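## Task

Place the entire chain bracelet in the front-left one of the box's four small compartments, both ear studs in the back-left small compartment, and the bangle in the big compartment next to the four small ones (not the long compartment along the hinge). The hinge side is the back; left and right are judged standing at the front looking toward the hinge. Items must stay put without the robot holding them. Finish by opening the grippers and pulling the arms away.

## Robot and tools

ROBOT. Two arms, left_arm and right_arm, each ending in a parallel gripper. In gripper axes the fingers extend along +z and close along y. The reported hand point sits between the finger pads, roughly 1 cm short of the tips. Joint limits (rad, base to hand): waist -2.618..3.054, shoulder 0..3.142, elbow 0..3.142, wrist pitch -1.571..1.571, wrist yaw -1.571..1.571, wrist roll -2.094..2.094. An elbow never fully straightens.

WORLD FRAME. Origin on the tabletop midway between the arms; +x points out across the table, +z up, and left_arm stands on the +y side. The arm names do not correspond to sides of any picture. Each result has a state line 'left_arm: ... | right_arm: ...' with end_effector_position (metres) and end_effector_quat_wxyz in this frame; the printed position may be somewhat wrong, more so when the arm reaches far.

execute_actions(actions). actions is a list of actions; each action is a table of at most 15 rows, and each row is played for one control step of 1/30 s. If a table has fewer than 15 rows, its final row repeats until 15 steps are done. Every row is one flat list of 14 numbers in [-1, 1] covering both arms even when one is idle: dx, dy, dz, rx, ry, rz, opening for left_arm, then the same seven for right_arm. The first six are an offset, in that gripper's own axes, from the gripper's measured pose when the action began (for a call's first action, the last pose a result showed). Rows do not accumulate: each is relative to that same starting pose. Scale: 1.0 equals 0.6 m of travel or 180 degrees of turn; rx, ry, rz form a single rotation vector. opening is absolute, not an offset: +1 fully open (0.094 m), -1 shut. An empty list just returns state and images.

Per-step clipping: each step the commanded pose is limited to 70 mm and 16 degrees away from where the gripper actually is, then damped inverse kinematics drives the joints, favouring position over orientation. A distant target can therefore take several actions; after an action the arm only continues up to its last clipped pose, so send the remainder next time.

move(target, speed, blocking). target is one 14-number row laid out as above: offsets in gripper axes from the pose in the latest result that showed one, plus absolute openings. The hands travel straight lines that finish together, lasting 0.5 to 10 s (cut off at 10 s). speed is each path's top speed in m/s, 0.002 to 0.5, default 0.25; turning is capped at twice that in rad/s. Paths ignore obstacles and the other arm, grippers lag and may overshoot speed near full reach, and the opening is applied at the start. Faster contact and aiming further past a surface both press harder. blocking=false returns after 0.5 s while motion continues; until a result shows it ended, use wait or stop before any other motion command. The result adds a 'move:' line giving the ending (done, off_target, moving, held, fault), any limits (paced = pose clipped; held = a safety check blocked some steps, after which the arm may surge), and each gripper's distance from its target.

wait(seconds): 0 to 10; arms keep their last command, and a running move carries on. stop(): brakes a running move (needs room, more when fast); fingers keep moving. zoom_image(camera, region): camera is cam_high, cam_left_wrist or cam_right_wrist; region is [x0, y0, x1, y1] pixels from the top-left, at most 504 by 504. finished_scene(scene): closes the given scene number after the last command has been held; irreversible, and its result reports success and the next task.

CAMERAS. cam_high is fixed overhead-ish pinhole, the wrist cameras are fisheye; all 504x504. Calibration (K, distortion, T_world_to_cam) is supplied but may be off by a couple of degrees and millimetres.

RESULT LINES. 'Hand target' shows where the controller is currently driving each gripper. grip_measured is finger opening on the command scale; the last Joint positions value is the opening in metres (readings can be about 1 mm off per gripper). 'pose unreachable' means the clearance check altered or blocked that arm's command. FAULT lines mark an arm stop. MOTOR HOT appears from 75 °C; at 90 °C that arm halts for 10 s, and at 100 °C it goes limp and falls (OVER-TEMPERATURE FAULT). Holding loads heats motors, so do not hang on to things longer than needed.

PRACTICAL POINTS. Arms usually settle a centimetre or more too low, and zero offsets let them drift down further; to hold an arm still, send the correcting offset in a reply's first call and zeros afterwards, raising the aim if it still sags. To grasp, command an opening about 0.03 below grip_measured for a firm hold (less for a lighter one); pad force tops out near 50-62 N and is weaker on items under about 2 mm thick. Random tugs on held items or pushes on loose ones can happen. Avoid dropping or slamming items, pushing hard, letting the arms collide or press on each other, and knocking anything off the table. At the end every item must rest in its compartment by itself, grippers open and withdrawn.

Each tool is called after "Emit:" in YAML: its name, and indented under it one key for each argument.

## Session

Emit:
execute_actions:
  actions: []

Scene clock: 0.00 s.
left_arm: end_effector_position=(+0.2906, +0.5557, +0.2976) grip_measured=+1.000 end_effector_quat_wxyz=(-0.133, +0.837, -0.314, +0.427) | right_arm: end_effector_position=(+0.3647, -0.4393, +0.2593) grip_measured=+1.000 end_effector_quat_wxyz=(+0.208, -0.179, +0.944, -0.183)
Joint positions: left_arm=[ 0.898  1.621  1.702 -1.033  0.743 -1.719  0.094] | right_arm=[-0.38   1.649  1.769 -1.156  0.179 -0.62   0.094]
Joint velocities: left_arm=[-0.007 -0.012 -0.022  0.051  0.007 -0.037  0.   ] | right_arm=[-0.012 -0.012 -0.012 -0.007  0.037 -0.051  0.   ]
Hand target (left_arm): +0.289, +0.553, +0.297; -0.129, +0.838, -0.314, +0.427
Hand target (right_arm): +0.365, -0.439, +0.266; +0.215, -0.177, +0.942, -0.185
camera_calibration (this result's frames):
cam_left_wrist: T_world_to_cam=[[0.355458, 0.810296, 0.465909, -0.696385], [-0.230554, -0.407051, 0.883829, 0.0350584], [0.905812, -0.421581, 0.0421274, 0.0624963], [0, 0, 0, 1]] pos_world=[0.199008, 0.604896, 0.290834]
cam_right_wrist: T_world_to_cam=[[0.34374, -0.845352, 0.408929, -0.591295], [-0.937045, -0.280224, 0.208379, 0.18729], [-0.0615612, -0.454813, -0.888457, 0.167431], [0, 0, 0, 1]] pos_world=[0.389059, -0.37122, 0.351525]

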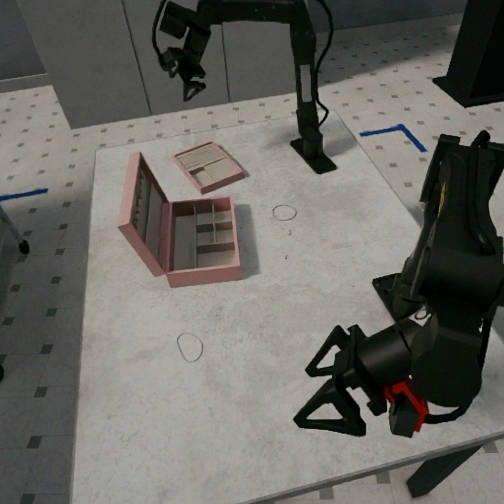

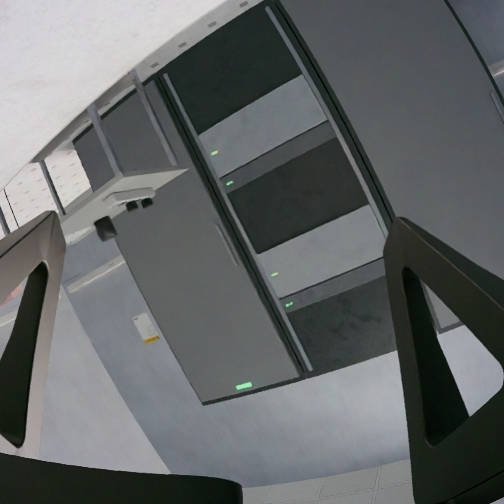

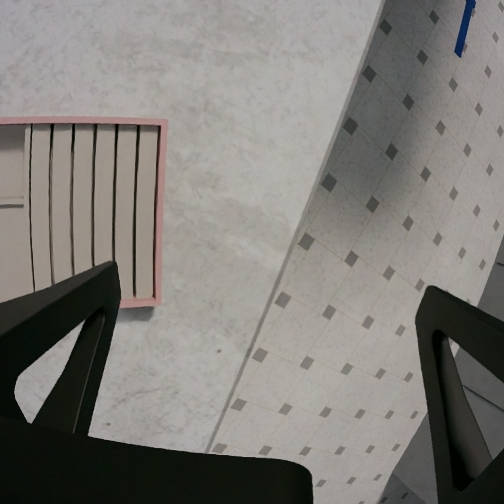

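Emit:
zoom_image:
  camera: "cam_high"
  region: [110,140,260,290]

Emit:
zoom_image:
  camera: "cam_high"
  region: [250,190,330,270]

Emit:
zoom_image:
  camera: "cam_high"
  region: [160,318,220,378]

Region (110, 140, 260, 290) of cam_high's 504x504 image, scaled by 3.360, with more detail than that image has.

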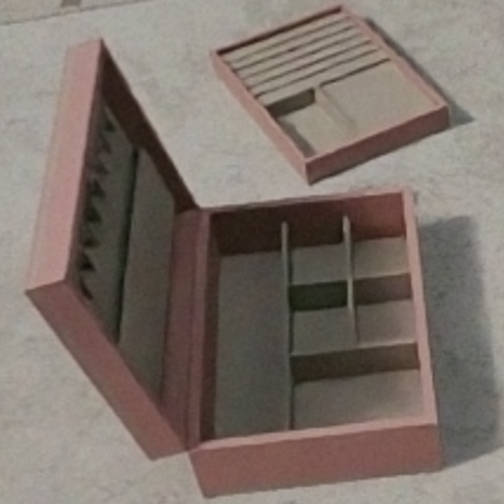

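Region (250, 190, 330, 270) of cam_high's 504x504 image, scaled by 6.300, with more detail than that image has.

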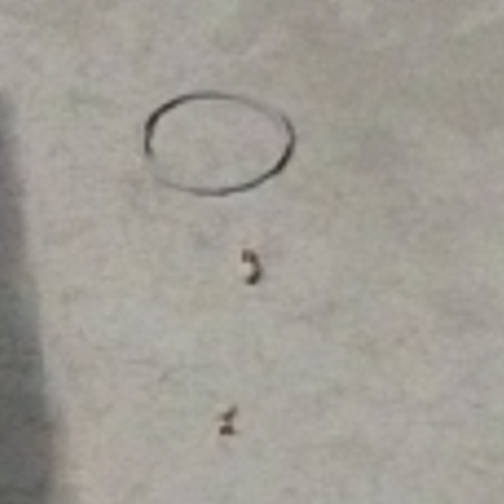

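Region (160, 318, 220, 378) of cam_high's 504x504 image, scaled by 8.400, with more detail than that image has.

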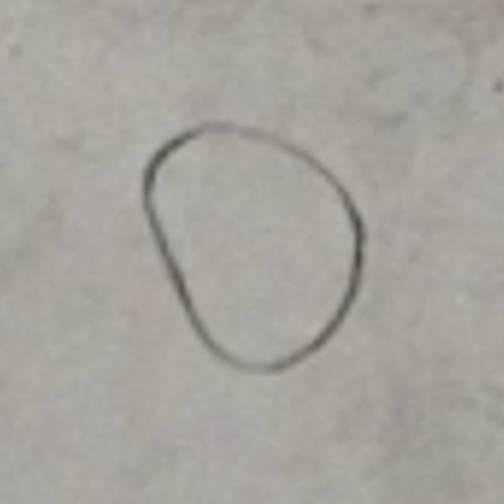

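Emit:
move:
  target: [0.1817,0.382,0.3988,-0.2855,-0.1164,0.3078,-0.6,0.0735,0.8472,-0.1353,-0.1892,0.0121,-0.3701,-0.5]
  speed: 0.3

Scene clock: 91.17 s.
left_arm: end_effector_position=(+0.4389, +0.2901, +0.1136) grip_measured=-0.598 end_effector_quat_wxyz=(+0.011, -0.634, +0.773, -0.028) | right_arm: end_effector_position=(+0.1492, -0.0009, +0.0964) grip_measured=-0.498 end_effector_quat_wxyz=(-0.004, -0.704, +0.710, -0.003)
Joint positions: left_arm=[-0.083  2.404  2.426 -1.54   0.029 -1.404  0.019] | right_arm=[ 0.903  1.974  1.668 -1.274  0.003 -0.474  0.024]
Joint velocities: left_arm=[-0.007  0.002 -0.012  0.037  0.037 -0.051  0.   ] | right_arm=[ 0.002 -0.012 -0.002 -0.081  0.051  0.022 -0.001]
Hand target (left_arm): +0.437, +0.294, +0.115; +0.010, -0.633, +0.774, -0.018
Hand target (right_arm): +0.148, +0.005, +0.105; -0.003, +0.708, -0.706, -0.009
Off the commanded pose (left_arm): 0.011 m, 4 deg.
Off the commanded pose (right_arm): 0.011 m, 1 deg.
joint sent to its limit (left arm) — the command would take joint 4 (wrist pitch) past its lower limit, so that joint was sent only as far as its limit.
move: off_target (left_arm, right_arm)
camera_calibration (this result's frames):
cam_left_wrist: T_world_to_cam=[[0.988302, -0.124834, 0.0876142, -0.41162], [-0.14983, -0.687479, 0.71058, 0.189283], [-0.0284716, -0.715394, -0.698141, 0.403277], [0, 0, 0, 1]] pos_world=[0.446647, 0.367246, 0.183107]
cam_right_wrist: T_world_to_cam=[[0.996945, 0.0650261, -0.0432798, -0.133072], [0.0780994, -0.839887, 0.537113, -0.0415137], [-0.00142373, -0.538852, -0.842399, 0.195271], [0, 0, 0, 1]] pos_world=[0.136185, 0.0790087, 0.181035]

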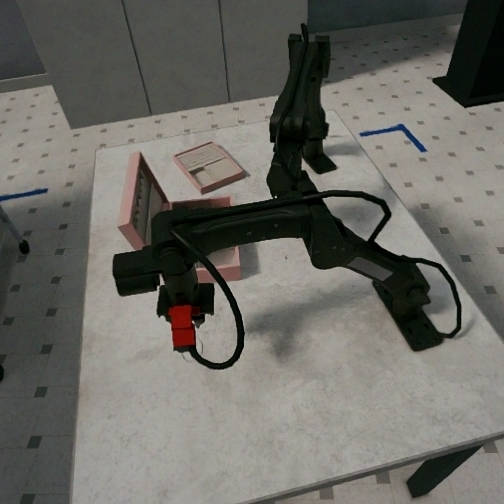

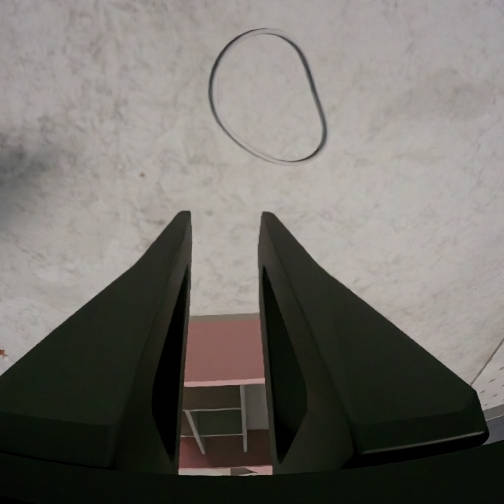

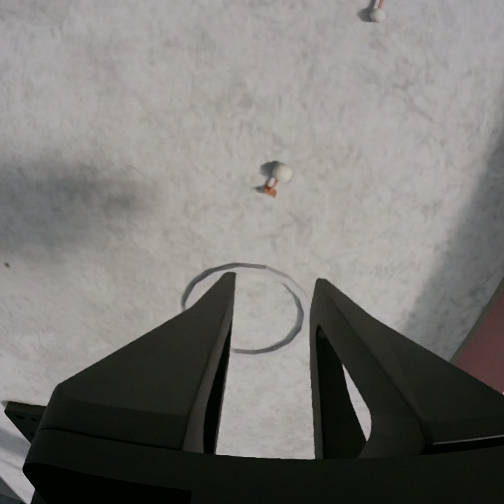

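Emit:
move:
  target: [0.0005,0.022,0.1917,-0.018,-0.006,-0.001,-0.6,-0.0075,-0.0017,0.1557,0,0,0.18,-0.5]
  speed: 0.12

Scene clock: 140.53 s.
left_arm: end_effector_position=(+0.4353, +0.2888, +0.0164) grip_measured=-0.598 end_effector_quat_wxyz=(+0.004, -0.635, +0.772, -0.014) | right_arm: end_effector_position=(+0.1517, +0.0039, +0.0181) grip_measured=-0.498 end_effector_quat_wxyz=(-0.000, -0.481, +0.877, -0.002)
Joint positions: left_arm=[-0.091  2.39   2.014 -1.171  0.016 -1.414  0.019] | right_arm=[ 0.903  2.051  1.461 -0.984  0.003  0.085  0.024]
Joint velocities: left_arm=[-0.002 -0.002 -0.002  0.081 -0.022  0.007  0.001] | right_arm=[ 0.007 -0.002 -0.017  0.081  0.022 -0.037 -0.   ]
Hand target (left_arm): +0.431, +0.288, -0.002; -0.001, -0.635, +0.772, -0.000
Hand target (right_arm): +0.149, +0.002, +0.003; -0.004, -0.478, +0.878, -0.004
Off the commanded pose (left_arm): 0.019 m, 2 deg.
Off the commanded pose (right_arm): 0.015 m, 1 deg.
move: off_target (left_arm, right_arm)
camera_calibration (this result's frames):
cam_left_wrist: T_world_to_cam=[[0.99071, -0.123455, 0.0570386, -0.400691], [-0.127527, -0.697676, 0.704972, 0.250259], [-0.0472375, -0.705696, -0.706938, 0.339933], [0, 0, 0, 1]] pos_world=[0.444941, 0.365022, 0.0867407]
cam_right_wrist: T_world_to_cam=[[0.880083, -0.4733, -0.0379495, -0.119559], [-0.383493, -0.755662, 0.530951, 0.0742059], [-0.279976, -0.452728, -0.846553, 0.173923], [0, 0, 0, 1]] pos_world=[0.182373, 0.0782268, 0.103298]

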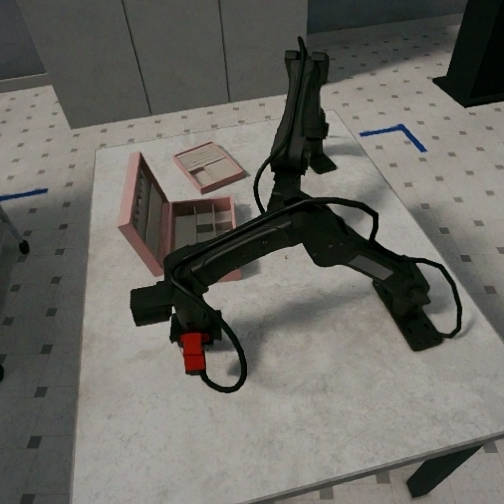

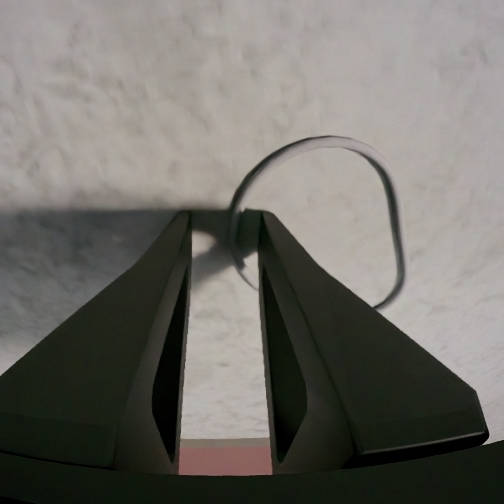

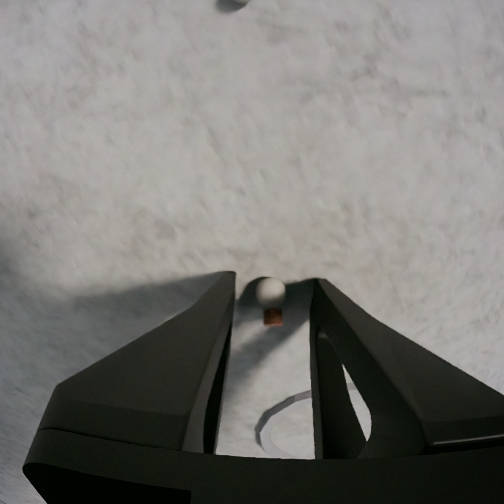

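Emit:
execute_actions:
  actions:
    - [[0,0,0.02,0,0,0,-0.65,0,0,0.01,0,0,0,-0.55],[0,0,0.02,0,0,0,-0.70,0,0,0.01,0,0,0,-0.59],[0,0,0.02,0,0,0,-0.74,0,0,0.01,0,0,0,-0.63],[0,0,0.02,0,0,0,-0.78,0,0,0.01,0,0,0,-0.66],[0,0,0.02,0,0,0,-0.81,0,0,0.01,0,0,0,-0.69],[0,0,0.02,0,0,0,-0.84,0,0,0.01,0,0,0,-0.72],[0,0,0.02,0,0,0,-0.86,0,0,0.01,0,0,0,-0.74],[0,0,0.02,0,0,0,-0.88,0,0,0.01,0,0,0,-0.76],[0,0,0.02,0,0,0,-0.90,0,0,0.01,0,0,0,-0.78],[0,0,0.02,0,0,0,-0.92,0,0,0.01,0,0,0,-0.79],[0,0,0.02,0,0,0,-0.93,0,0,0.01,0,0,0,-0.80],[0,0,0.02,0,0,0,-0.94,0,0,0.01,0,0,0,-0.81],[0,0,0.02,0,0,0,-0.95,0,0,0.01,0,0,0,-0.82],[0,0,0.02,0,0,0,-0.96,0,0,0.01,0,0,0,-0.83],[0,0,0.02,0,0,0,-0.97,0,0,0.01,0,0,0,-0.84]]
    - [[0,0,0.01,0,0,0,-0.97,0,0,0.005,0,0,0,-0.845],[0,0,0.01,0,0,0,-0.97,0,0,0.005,0,0,0,-0.85],[0,0,0.01,0,0,0,-0.97,0,0,0.005,0,0,0,-0.855],[0,0,0.01,0,0,0,-0.97,0,0,0.005,0,0,0,-0.86]]

Scene clock: 164.23 s.
left_arm: end_effector_position=(+0.4373, +0.2887, +0.0165) grip_measured=-0.962 end_effector_quat_wxyz=(+0.007, -0.635, +0.772, -0.016) | right_arm: end_effector_position=(+0.1522, +0.0045, +0.0181) grip_measured=-0.855 end_effector_quat_wxyz=(+0.001, -0.479, +0.878, -0.001)
Joint positions: left_arm=[-0.091  2.39   2.014 -1.163  0.016 -1.414  0.002] | right_arm=[ 0.903  2.051  1.461 -0.981  0.004  0.088  0.007]
Joint velocities: left_arm=[-0.022 -0.007  0.002  0.007 -0.022 -0.066  0.001] | right_arm=[-0.002  0.002 -0.007  0.022  0.007 -0.037 -0.   ]
Hand target (left_arm): +0.437, +0.289, +0.011; +0.007, -0.635, +0.772, -0.016
Hand target (right_arm): +0.152, +0.004, +0.015; +0.001, -0.479, +0.878, -0.001
Off the commanded pose (left_arm): 0.006 m, 0 deg.
Off the commanded pose (right_arm): 0.003 m, 0 deg.
camera_calibration (this result's frames):
cam_left_wrist: T_world_to_cam=[[0.990221, -0.123436, 0.0650045, -0.402597], [-0.133167, -0.697467, 0.704136, 0.252843], [-0.0415775, -0.705906, -0.707084, 0.337601], [0, 0, 0, 1]] pos_world=[0.446367, 0.364969, 0.0868467]
cam_right_wrist: T_world_to_cam=[[0.878896, -0.47556, -0.037221, -0.119509], [-0.386622, -0.755881, 0.528363, 0.0753717], [-0.279403, -0.449985, -0.848203, 0.17426], [0, 0, 0, 1]] pos_world=[0.182865, 0.0785528, 0.103536]

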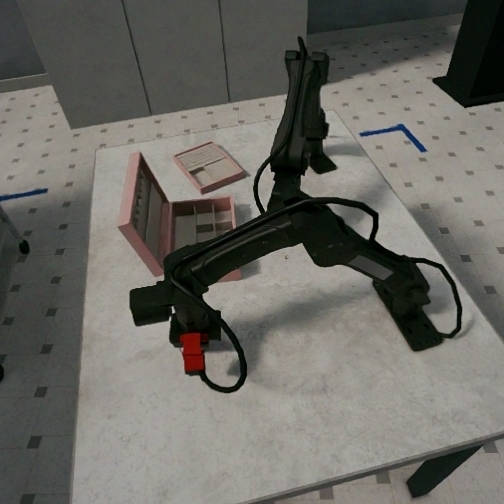

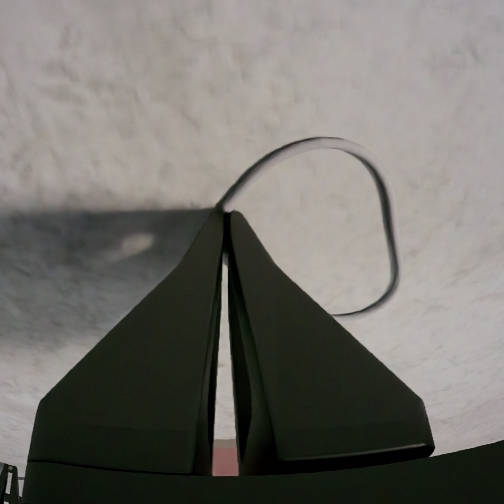

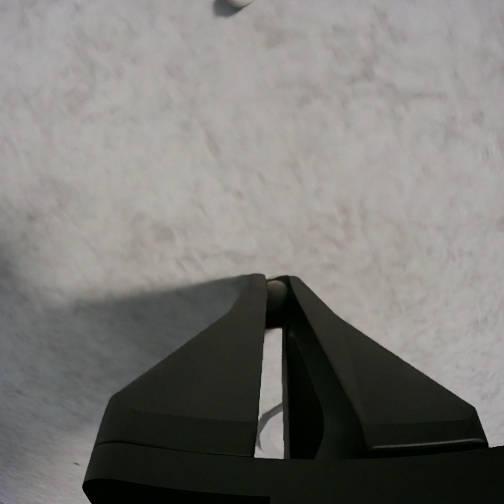

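Emit:
execute_actions:
  actions:
    - [[0,0,0.005,0,0,0,-0.975,0,0,0.003,0,0,0,-0.865],[0,0,0.005,0,0,0,-0.98,0,0,0.003,0,0,0,-0.87],[0,0,0.005,0,0,0,-0.985,0,0,0.003,0,0,0,-0.875],[0,0,0.005,0,0,0,-0.985,0,0,0.003,0,0,0,-0.88]]

Emit:
move:
  target: [0,0.05,-0.2,0,0,0,-0.985,0,0,-0.17,0,0,0,-0.88]
  speed: 0.1

Scene clock: 173.83 s.
left_arm: end_effector_position=(+0.4373, +0.2887, +0.0165) grip_measured=-0.974 end_effector_quat_wxyz=(+0.007, -0.635, +0.772, -0.016) | right_arm: end_effector_position=(+0.1522, +0.0045, +0.0181) grip_measured=-0.872 end_effector_quat_wxyz=(+0.001, -0.479, +0.878, -0.001)
Joint positions: left_arm=[-0.091  2.39   2.014 -1.163  0.016 -1.414  0.001] | right_arm=[ 0.903  2.051  1.461 -0.981  0.004  0.088  0.006]
Joint velocities: left_arm=[-0.017  0.007  0.012 -0.11  -0.037 -0.007  0.001] | right_arm=[ 0.017 -0.007 -0.002 -0.022  0.022 -0.037  0.001]
Hand target (left_arm): +0.437, +0.289, +0.013; +0.007, -0.635, +0.772, -0.016
Hand target (right_arm): +0.152, +0.005, +0.016; +0.001, -0.479, +0.878, -0.001
Off the commanded pose (left_arm): 0.003 m, 0 deg.
Off the commanded pose (right_arm): 0.002 m, 0 deg.
camera_calibration (this result's frames):
cam_left_wrist: T_world_to_cam=[[0.990221, -0.123436, 0.0650045, -0.402597], [-0.133167, -0.697467, 0.704136, 0.252843], [-0.0415775, -0.705906, -0.707084, 0.337601], [0, 0, 0, 1]] pos_world=[0.446367, 0.364969, 0.0868467]
cam_right_wrist: T_world_to_cam=[[0.878896, -0.47556, -0.037221, -0.119509], [-0.386622, -0.755881, 0.528363, 0.0753717], [-0.279403, -0.449985, -0.848203, 0.17426], [0, 0, 0, 1]] pos_world=[0.182865, 0.0785528, 0.103536]

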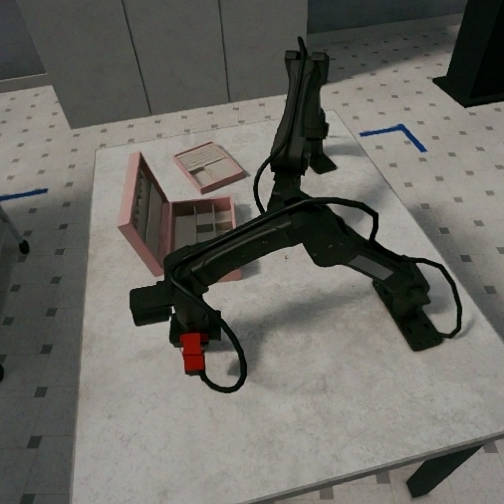

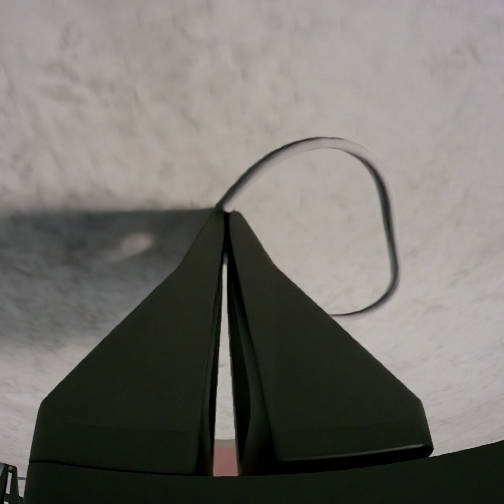

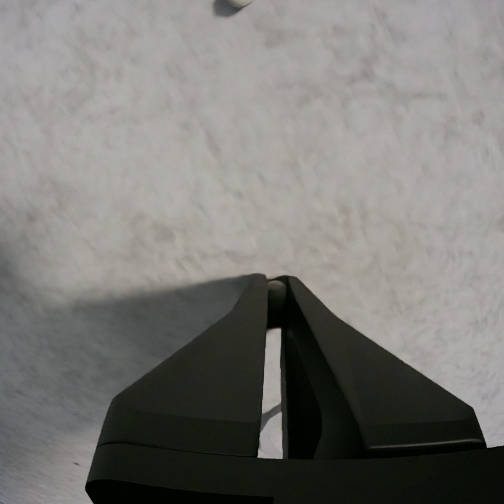

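Scene clock: 175.67 s.
left_arm: end_effector_position=(+0.4071, +0.2939, +0.1261) grip_measured=-0.974 end_effector_quat_wxyz=(+0.005, -0.635, +0.772, -0.015) | right_arm: end_effector_position=(+0.1500, +0.0002, +0.1064) grip_measured=-0.872 end_effector_quat_wxyz=(-0.014, -0.479, +0.877, -0.011)
Joint positions: left_arm=[-0.082  2.254  2.217 -1.508  0.016 -1.405  0.001] | right_arm=[ 0.903  2.004  1.75  -1.352  0.004  0.088  0.006]
Joint velocities: left_arm=[ 0.007 -0.002 -0.002 -0.037 -0.081 -0.051 -0.001] | right_arm=[ 0.007 -0.007  0.007  0.007  0.007 -0.066  0.   ]
Hand target (left_arm): +0.405, +0.297, +0.136; +0.007, -0.635, +0.772, -0.017
Hand target (right_arm): +0.152, +0.004, +0.120; +0.002, -0.479, +0.878, -0.001
Off the commanded pose (left_arm): 0.010 m, 0 deg.
Off the commanded pose (right_arm): 0.015 m, 2 deg.
move: off_target (right_arm)
camera_calibration (this result's frames):
cam_left_wrist: T_world_to_cam=[[0.99057, -0.12308, 0.0601889, -0.378796], [-0.129509, -0.697809, 0.704479, 0.173767], [-0.0447067, -0.70563, -0.707168, 0.418724], [0, 0, 0, 1]] pos_world=[0.416448, 0.370098, 0.196493]
cam_right_wrist: T_world_to_cam=[[0.878273, -0.476746, -0.036731, -0.116244], [-0.37747, -0.738435, 0.558776, 0.0199994], [-0.293518, -0.476893, -0.828505, 0.24661], [0, 0, 0, 1]] pos_world=[0.182028, 0.0769558, 0.188873]

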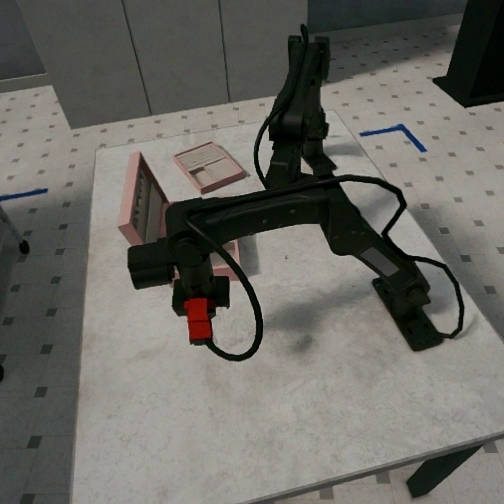

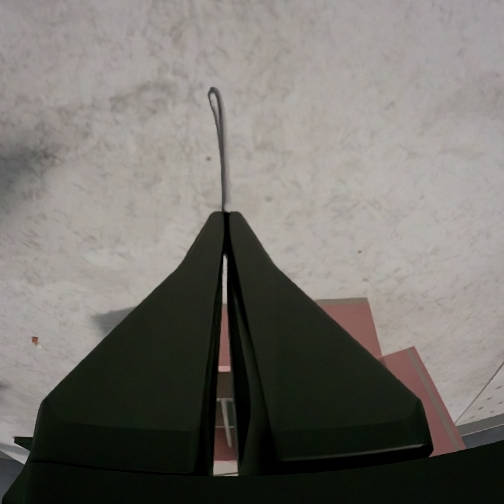

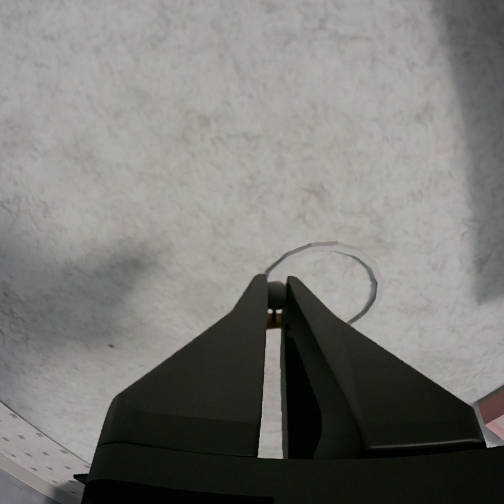

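Emit:
move:
  target: [0.064,0.118,-0.1,-0.0105,0.004,0.47,-0.985,-0.214,-0.332,-0.05,0.001,-0.011,-0.148,-0.885]
  speed: 0.3

Scene clock: 197.33 s.
left_arm: end_effector_position=(+0.3390, +0.2706, +0.1846) grip_measured=-0.974 end_effector_quat_wxyz=(+0.028, +0.041, +0.999, -0.007) | right_arm: end_effector_position=(+0.3826, +0.0044, +0.1244) grip_measured=-0.876 end_effector_quat_wxyz=(+0.111, -0.662, +0.741, -0.006)
Joint positions: left_arm=[-0.152  1.947  1.982 -1.548  0.01  -0.016  0.001] | right_arm=[ 0.505  2.598  2.816 -1.566  0.004 -0.768  0.006]
Joint velocities: left_arm=[-0.007 -0.012 -0.007  0.037  0.007 -0.037  0.   ] | right_arm=[ 0.007 -0.002 -0.007  0.037 -0.022  0.081  0.   ]
Hand target (left_arm): +0.330, +0.270, +0.185; +0.018, +0.050, +0.999, -0.001
Hand target (right_arm): +0.386, +0.003, +0.131; +0.121, -0.663, +0.739, -0.010
Off the commanded pose (left_arm): 0.010 m, 4 deg.
Off the commanded pose (right_arm): 0.010 m, 13 deg.
joint sent to its limit (left arm) — the command would take joint 4 (wrist pitch) past its lower limit, so that joint was sent only as far as its limit.
joint sent to its limit (right arm) — the command would take joint 4 (wrist pitch) past its lower limit, so that joint was sent only as far as its limit.
move: off_target (left_arm, right_arm)
camera_calibration (this result's frames):
cam_left_wrist: T_world_to_cam=[[-0.0148263, -0.998799, 0.0467021, 0.262503], [-0.7549, 0.0418094, 0.654506, 0.12868], [-0.655672, -0.0255515, -0.754613, 0.47245], [0, 0, 0, 1]] pos_world=[0.410805, 0.26888, 0.260036]
cam_right_wrist: T_world_to_cam=[[0.990873, -0.0439122, 0.127447, -0.383277], [-0.0916061, -0.912949, 0.39766, 0.0122629], [0.0988901, -0.405705, -0.908639, 0.191398], [0, 0, 0, 1]] pos_world=[0.361974, 0.0720158, 0.217882]

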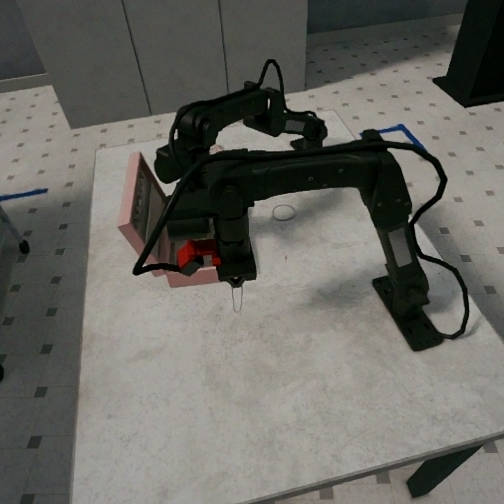

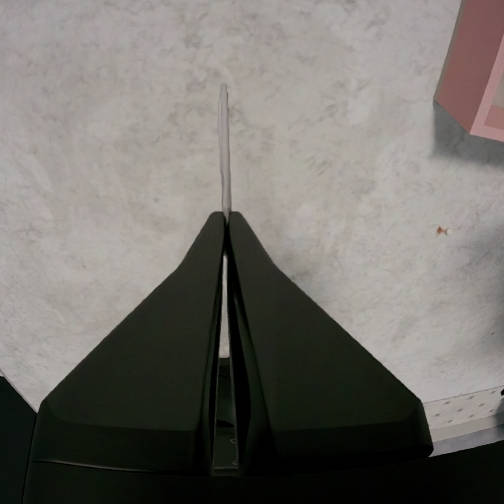

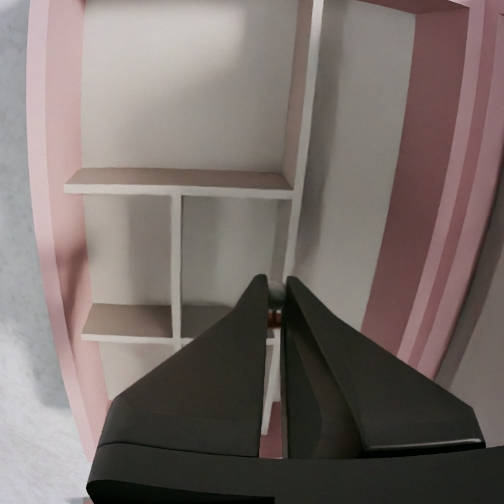

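Emit:
move:
  target: [0,0,0,0,0,0,-0.985,0.047,0.026,0.1017,-0.05,0.05,-0.002,-0.885]
  speed: 0.1

Scene clock: 225.23 s.
left_arm: end_effector_position=(+0.3391, +0.2706, +0.1846) grip_measured=-0.974 end_effector_quat_wxyz=(+0.028, +0.042, +0.999, -0.006) | right_arm: end_effector_position=(+0.3741, -0.0074, +0.0594) grip_measured=-0.876 end_effector_quat_wxyz=(+0.029, -0.669, +0.743, -0.003)
Joint positions: left_arm=[-0.152  1.947  1.982 -1.548  0.01  -0.014  0.001] | right_arm=[ 0.498  2.687  2.74  -1.567  0.004 -0.783  0.006]
Joint velocities: left_arm=[-0.002  0.012  0.002 -0.037 -0.051 -0.022 -0.001] | right_arm=[-0.012 -0.007 -0.002  0.168 -0.022 -0.007 -0.001]
Hand target (left_arm): +0.339, +0.271, +0.185; +0.028, +0.041, +0.999, -0.007
Hand target (right_arm): +0.375, -0.013, +0.058; +0.021, -0.669, +0.743, -0.004
Off the commanded pose (left_arm): 0.000 m, 0 deg.
Off the commanded pose (right_arm): 0.006 m, 3 deg.
joint sent to its limit (right arm) — the command would take joint 4 (wrist pitch) past its lower limit, so that joint was sent only as far as its limit.
move: off_target (right_arm)
camera_calibration (this result's frames):
cam_left_wrist: T_world_to_cam=[[-0.0174709, -0.998781, 0.0461736, 0.26356], [-0.754838, 0.0434599, 0.65447, 0.128222], [-0.655678, -0.0234195, -0.754677, 0.471893], [0, 0, 0, 1]] pos_world=[0.410801, 0.268718, 0.26004]
cam_right_wrist: T_world_to_cam=[[0.999533, -0.0301068, 0.00516089, -0.362969], [-0.0286529, -0.865554, 0.499996, -0.00270079], [-0.0105863, -0.49991, -0.866012, 0.166019], [0, 0, 0, 1]] pos_world=[0.36448, 0.0697292, 0.146998]

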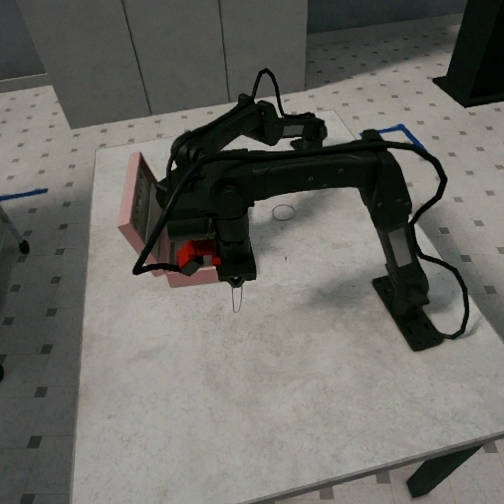

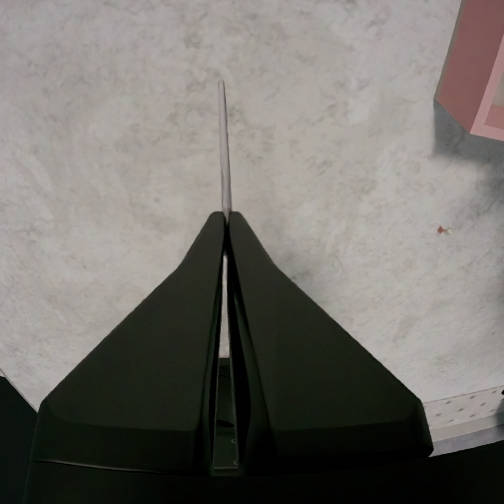

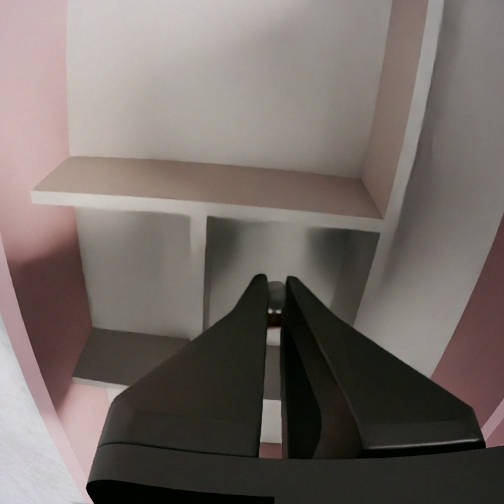

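Emit:
move:
  target: [0,0,0,0,0,0,-0.985,0.016,0.003,0.066,-0.013,0.013,0,-0.885]
  speed: 0.04

Scene clock: 235.20 s.
left_arm: end_effector_position=(+0.3391, +0.2706, +0.1846) grip_measured=-0.974 end_effector_quat_wxyz=(+0.028, +0.042, +0.999, -0.006) | right_arm: end_effector_position=(+0.3703, -0.0105, +0.0287) grip_measured=-0.876 end_effector_quat_wxyz=(+0.004, -0.669, +0.743, -0.002)
Joint positions: left_arm=[-0.152  1.947  1.982 -1.548  0.01  -0.014  0.001] | right_arm=[ 0.498  2.687  2.617 -1.492  0.004 -0.784  0.006]
Joint velocities: left_arm=[-0.007  0.007 -0.002 -0.051  0.022  0.066 -0.002] | right_arm=[-0.017 -0.017 -0.017 -0.007 -0.007 -0.066 -0.   ]
Hand target (left_arm): +0.339, +0.271, +0.185; +0.028, +0.042, +0.999, -0.006
Hand target (right_arm): +0.373, -0.015, +0.019; -0.001, -0.669, +0.743, -0.002
Off the commanded pose (left_arm): 0.000 m, 0 deg.
Off the commanded pose (right_arm): 0.011 m, 1 deg.
move: off_target (right_arm)
camera_calibration (this result's frames):
cam_left_wrist: T_world_to_cam=[[-0.0174709, -0.998781, 0.0461736, 0.26356], [-0.754838, 0.0434599, 0.65447, 0.128222], [-0.655678, -0.0234195, -0.754677, 0.471893], [0, 0, 0, 1]] pos_world=[0.410801, 0.268718, 0.26004]
cam_right_wrist: T_world_to_cam=[[0.999073, -0.0293662, -0.0314715, -0.35787], [-0.00838099, -0.849856, 0.526948, 0.00170548], [-0.0422207, -0.526195, -0.849315, 0.148871], [0, 0, 0, 1]] pos_world=[0.363838, 0.0692754, 0.114277]

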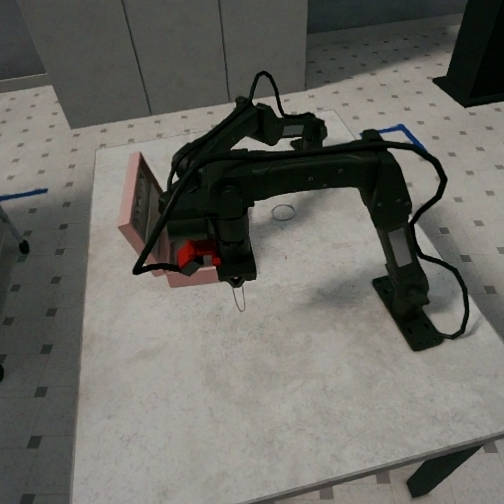

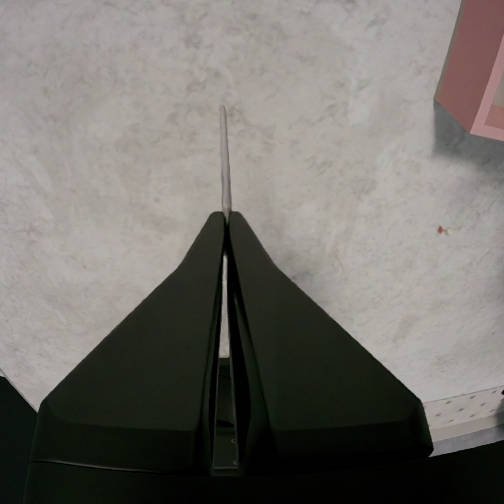

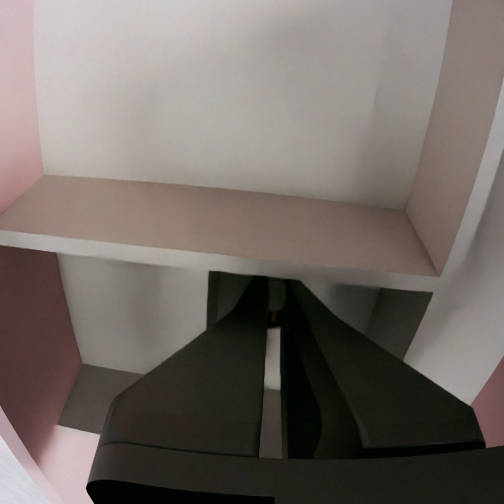

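Emit:
execute_actions:
  actions:
    - [[0,0,0,0,0,0,-0.985,0,-0.004,0,0,0,0,-0.875],[0,0,0,0,0,0,-0.985,0,-0.004,0,0,0,0,-0.865],[0,0,0,0,0,0,-0.985,0,-0.004,0,0,0,0,-0.855],[0,0,0,0,0,0,-0.985,0,-0.004,0,0,0,0,-0.845],[0,0,0,0,0,0,-0.985,0,-0.004,0,0,0,0,-0.835],[0,0,0,0,0,0,-0.985,0,-0.004,0,0,0,0,-0.825],[0,0,0,0,0,0,-0.985,0,-0.004,0,0,0,0,-0.815],[0,0,0,0,0,0,-0.985,0,-0.004,0,0,0,0,-0.80],[0,0,0,0,0,0,-0.985,0,-0.004,0,0,0,0,-0.79],[0,0,0,0,0,0,-0.985,0,-0.004,0,0,0,0,-0.78]]

Emit:
move:
  target: [0,0,0,0,0,0,-0.985,0,0,-0.12,0,0,0,-0.78]
  speed: 0.12

Scene clock: 255.63 s.
left_arm: end_effector_position=(+0.3391, +0.2706, +0.1846) grip_measured=-0.974 end_effector_quat_wxyz=(+0.028, +0.042, +0.999, -0.006) | right_arm: end_effector_position=(+0.3695, -0.0110, +0.0290) grip_measured=-0.782 end_effector_quat_wxyz=(+0.002, -0.669, +0.743, -0.002)
Joint positions: left_arm=[-0.152  1.947  1.982 -1.548  0.01  -0.014  0.001] | right_arm=[ 0.498  2.692  2.628 -1.502  0.003 -0.784  0.01 ]
Joint velocities: left_arm=[-0.002  0.017 -0.012  0.037 -0.051 -0.051 -0.001] | right_arm=[-0.002 -0.012 -0.002 -0.007  0.007  0.037 -0.   ]
Hand target (left_arm): +0.339, +0.271, +0.185; +0.028, +0.042, +0.999, -0.006
Hand target (right_arm): +0.372, -0.011, +0.029; +0.005, -0.669, +0.743, -0.002
Off the commanded pose (left_arm): 0.000 m, 0 deg.
Off the commanded pose (right_arm): 0.003 m, 0 deg.
camera_calibration (this result's frames):
cam_left_wrist: T_world_to_cam=[[-0.0174709, -0.998781, 0.0461736, 0.26356], [-0.754838, 0.0434599, 0.65447, 0.128222], [-0.655678, -0.0234195, -0.754677, 0.471893], [0, 0, 0, 1]] pos_world=[0.410801, 0.268718, 0.26004]
cam_right_wrist: T_world_to_cam=[[0.998928, -0.0294465, -0.035721, -0.35691], [-0.00609121, -0.848516, 0.529134, 0.000281344], [-0.045891, -0.528349, -0.847786, 0.15008], [0, 0, 0, 1]] pos_world=[0.363416, 0.0690236, 0.114338]

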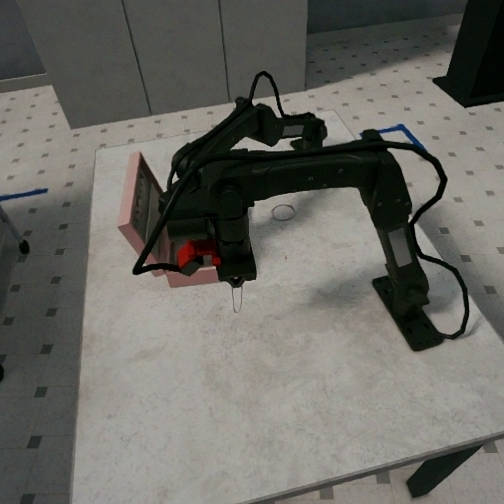

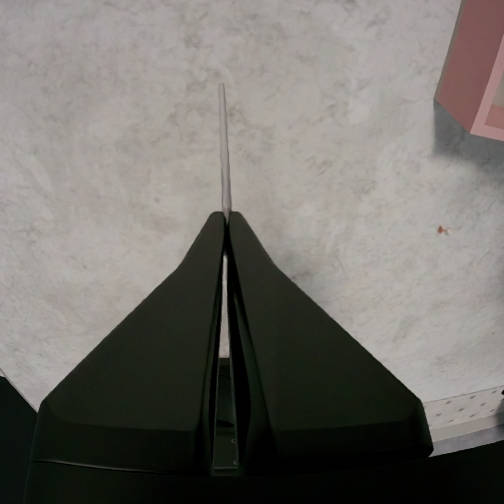

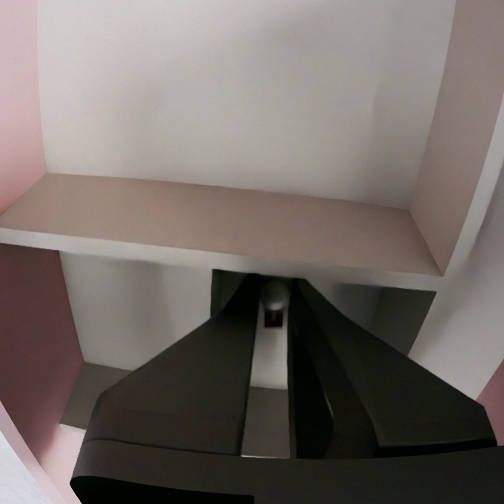

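Scene clock: 256.60 s.
left_arm: end_effector_position=(+0.3391, +0.2706, +0.1846) grip_measured=-0.974 end_effector_quat_wxyz=(+0.028, +0.042, +0.999, -0.006) | right_arm: end_effector_position=(+0.3706, -0.0101, +0.0958) grip_measured=-0.782 end_effector_quat_wxyz=(+0.054, -0.668, +0.742, -0.004)
Joint positions: left_arm=[-0.152  1.947  1.982 -1.548  0.01  -0.014  0.001] | right_arm=[ 0.498  2.582  2.681 -1.561  0.003 -0.784  0.01 ]
Joint velocities: left_arm=[-0.002  0.002 -0.017  0.007 -0.095  0.037 -0.   ] | right_arm=[-0.007 -0.032  0.007  0.051 -0.037 -0.007 -0.001]
Hand target (left_arm): +0.339, +0.271, +0.185; +0.028, +0.042, +0.999, -0.006
Hand target (right_arm): +0.369, -0.012, +0.101; +0.055, -0.668, +0.742, -0.004
Off the commanded pose (left_arm): 0.000 m, 0 deg.
Off the commanded pose (right_arm): 0.005 m, 6 deg.
joint sent to its limit (right arm) — the command would take joint 4 (wrist pitch) past its lower limit, so that joint was sent only as far as its limit.
move: off_target (right_arm)
camera_calibration (this result's frames):
cam_left_wrist: T_world_to_cam=[[-0.0174709, -0.998781, 0.0461736, 0.26356], [-0.754838, 0.0434599, 0.65447, 0.128222], [-0.655678, -0.0234195, -0.754677, 0.471893], [0, 0, 0, 1]] pos_world=[0.410801, 0.268718, 0.26004]
cam_right_wrist: T_world_to_cam=[[0.998604, -0.0297099, 0.0436713, -0.363099], [-0.0467684, -0.881608, 0.469659, -0.0138412], [0.0245474, -0.471046, -0.881767, 0.184957], [0, 0, 0, 1]] pos_world=[0.357405, 0.0641332, 0.185447]

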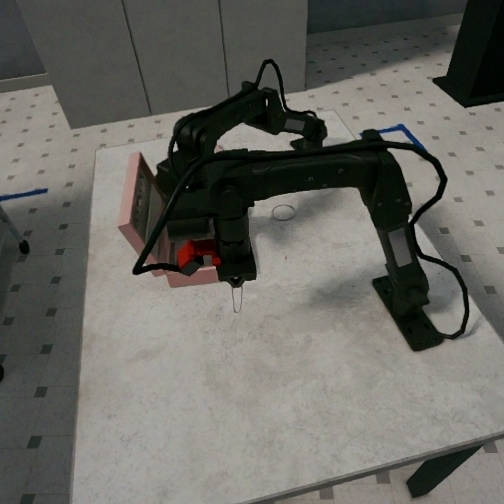

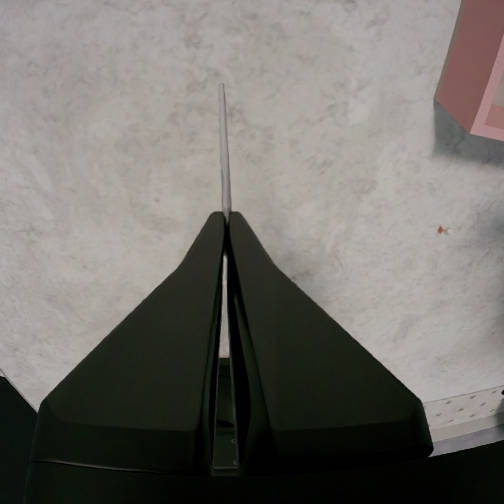

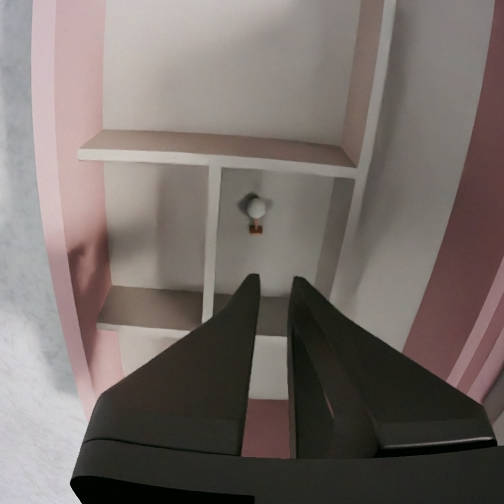

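Emit:
move:
  target: [-0.005,-0.184,0,0,0,0,-0.985,0.199,0.363,-0.0687,-0.003,0.0377,0.466,-0.6]
  speed: 0.35

Scene clock: 292.63 s.
left_arm: end_effector_position=(+0.3324, +0.1600, +0.1879) grip_measured=-0.974 end_effector_quat_wxyz=(+0.042, +0.044, +0.998, -0.019) | right_arm: end_effector_position=(+0.1466, -0.1107, +0.1113) grip_measured=-0.602 end_effector_quat_wxyz=(-0.001, -0.001, +1.000, -0.003)
Joint positions: left_arm=[-0.438  2.005  2.076 -1.549  0.007 -0.296  0.001] | right_arm=[ 0.726  1.605  1.275 -1.247  0.002  0.909  0.019]
Joint velocities: left_arm=[ 0.002 -0.007 -0.012 -0.037  0.051  0.022 -0.   ] | right_arm=[ 0.012 -0.007  0.002 -0.037  0.066 -0.051 -0.001]
Hand target (left_arm): +0.334, +0.160, +0.187; +0.038, +0.042, +0.998, -0.012
Hand target (right_arm): +0.142, -0.111, +0.113; -0.001, -0.001, +1.000, +0.001
Off the commanded pose (left_arm): 0.002 m, 2 deg.
Off the commanded pose (right_arm): 0.008 m, 0 deg.
joint sent to its limit (left arm) — the command would take joint 4 (wrist pitch) past its lower limit, so that joint was sent only as far as its limit.
move: done
camera_calibration (this result's frames):
cam_left_wrist: T_world_to_cam=[[-0.0230881, -0.997164, 0.0716236, 0.149583], [-0.772203, 0.0632897, 0.632216, 0.132606], [-0.634957, -0.0407113, -0.771474, 0.466473], [0, 0, 0, 1]] pos_world=[0.402043, 0.159757, 0.265322]
cam_right_wrist: T_world_to_cam=[[0.0769887, -0.996427, -0.0347401, -0.106317], [-0.84264, -0.0836523, 0.53194, 0.0777543], [-0.532945, -0.0116799, -0.846069, 0.285417], [0, 0, 0, 1]] pos_world=[0.225816, -0.0960996, 0.196429]

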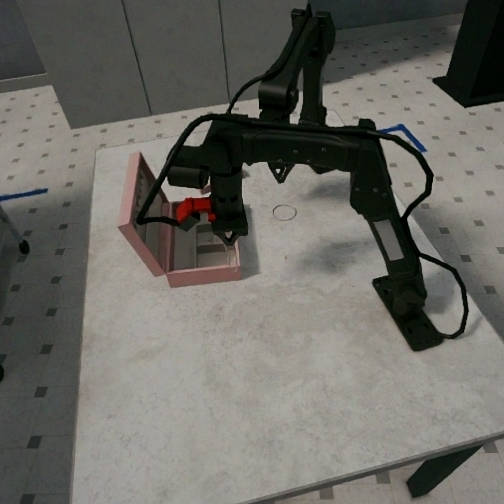

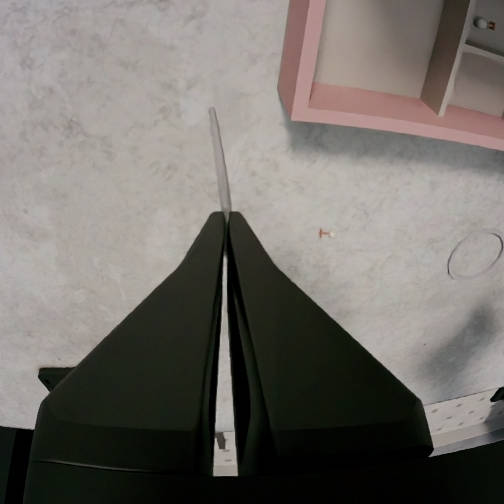

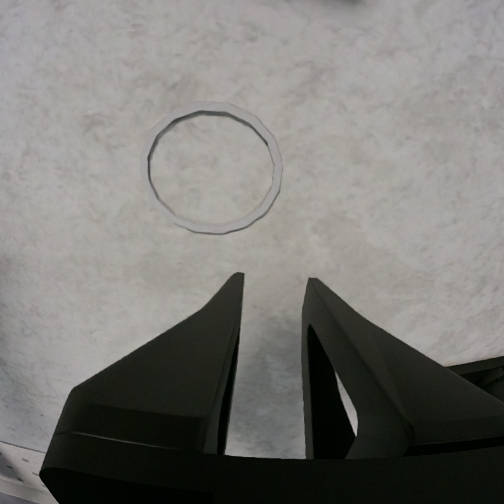

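Emit:
move:
  target: [-0.017,-0.299,0.025,0,0,0,-0.985,-0.0007,-0.008,0.178,-0.002,0,0,-0.6]
  speed: 0.1

Scene clock: 319.17 s.
left_arm: end_effector_position=(+0.3269, -0.0214, +0.1831) grip_measured=-0.974 end_effector_quat_wxyz=(+0.098, +0.048, +0.991, -0.076) | right_arm: end_effector_position=(+0.1466, -0.1113, +0.0159) grip_measured=-0.602 end_effector_quat_wxyz=(+0.003, -0.002, +1.000, +0.003)
Joint positions: left_arm=[-0.801  2.33   2.558 -1.551 -0.01  -0.649  0.001] | right_arm=[ 0.725  1.693  0.973 -0.843  0.002  0.905  0.019]
Joint velocities: left_arm=[-0.002  0.002  0.002 -0.037 -0.051 -0.051  0.001] | right_arm=[-0.012  0.027 -0.007  0.007  0.022 -0.037 -0.   ]
Hand target (left_arm): +0.328, -0.020, +0.181; +0.097, +0.044, +0.992, -0.069
Hand target (right_arm): +0.146, -0.116, +0.005; -0.001, -0.001, +1.000, -0.000
Off the commanded pose (left_arm): 0.004 m, 9 deg.
Off the commanded pose (right_arm): 0.012 m, 1 deg.
joint sent to its limit (left arm) — the command would take joint 4 (wrist pitch) past its lower limit, so that joint was sent only as far as its limit.
move: off_target (left_arm, right_arm)
camera_calibration (this result's frames):
cam_left_wrist: T_world_to_cam=[[-0.0481309, -0.981499, 0.185318, -0.0433255], [-0.833452, 0.141717, 0.53411, 0.182521], [-0.550491, -0.128746, -0.824854, 0.432163], [0, 0, 0, 1]] pos_world=[0.387939, -0.0127508, 0.267014]
cam_right_wrist: T_world_to_cam=[[0.0796573, -0.995747, -0.0462864, -0.110356], [-0.847498, -0.0920972, 0.522748, 0.128321], [-0.524788, -0.00241312, -0.85123, 0.204574], [0, 0, 0, 1]] pos_world=[0.2249, -0.097575, 0.101952]

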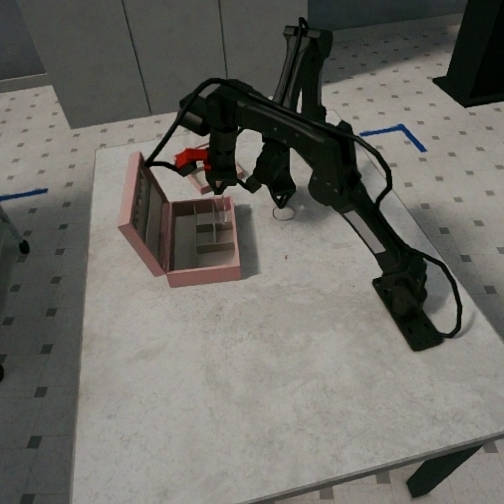

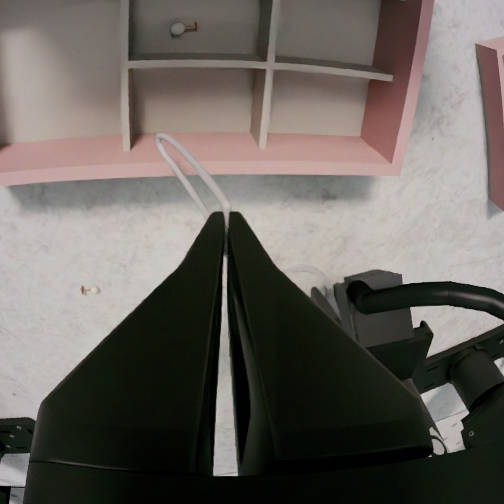

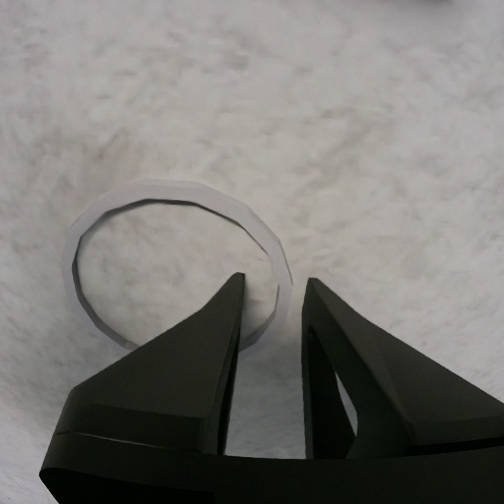

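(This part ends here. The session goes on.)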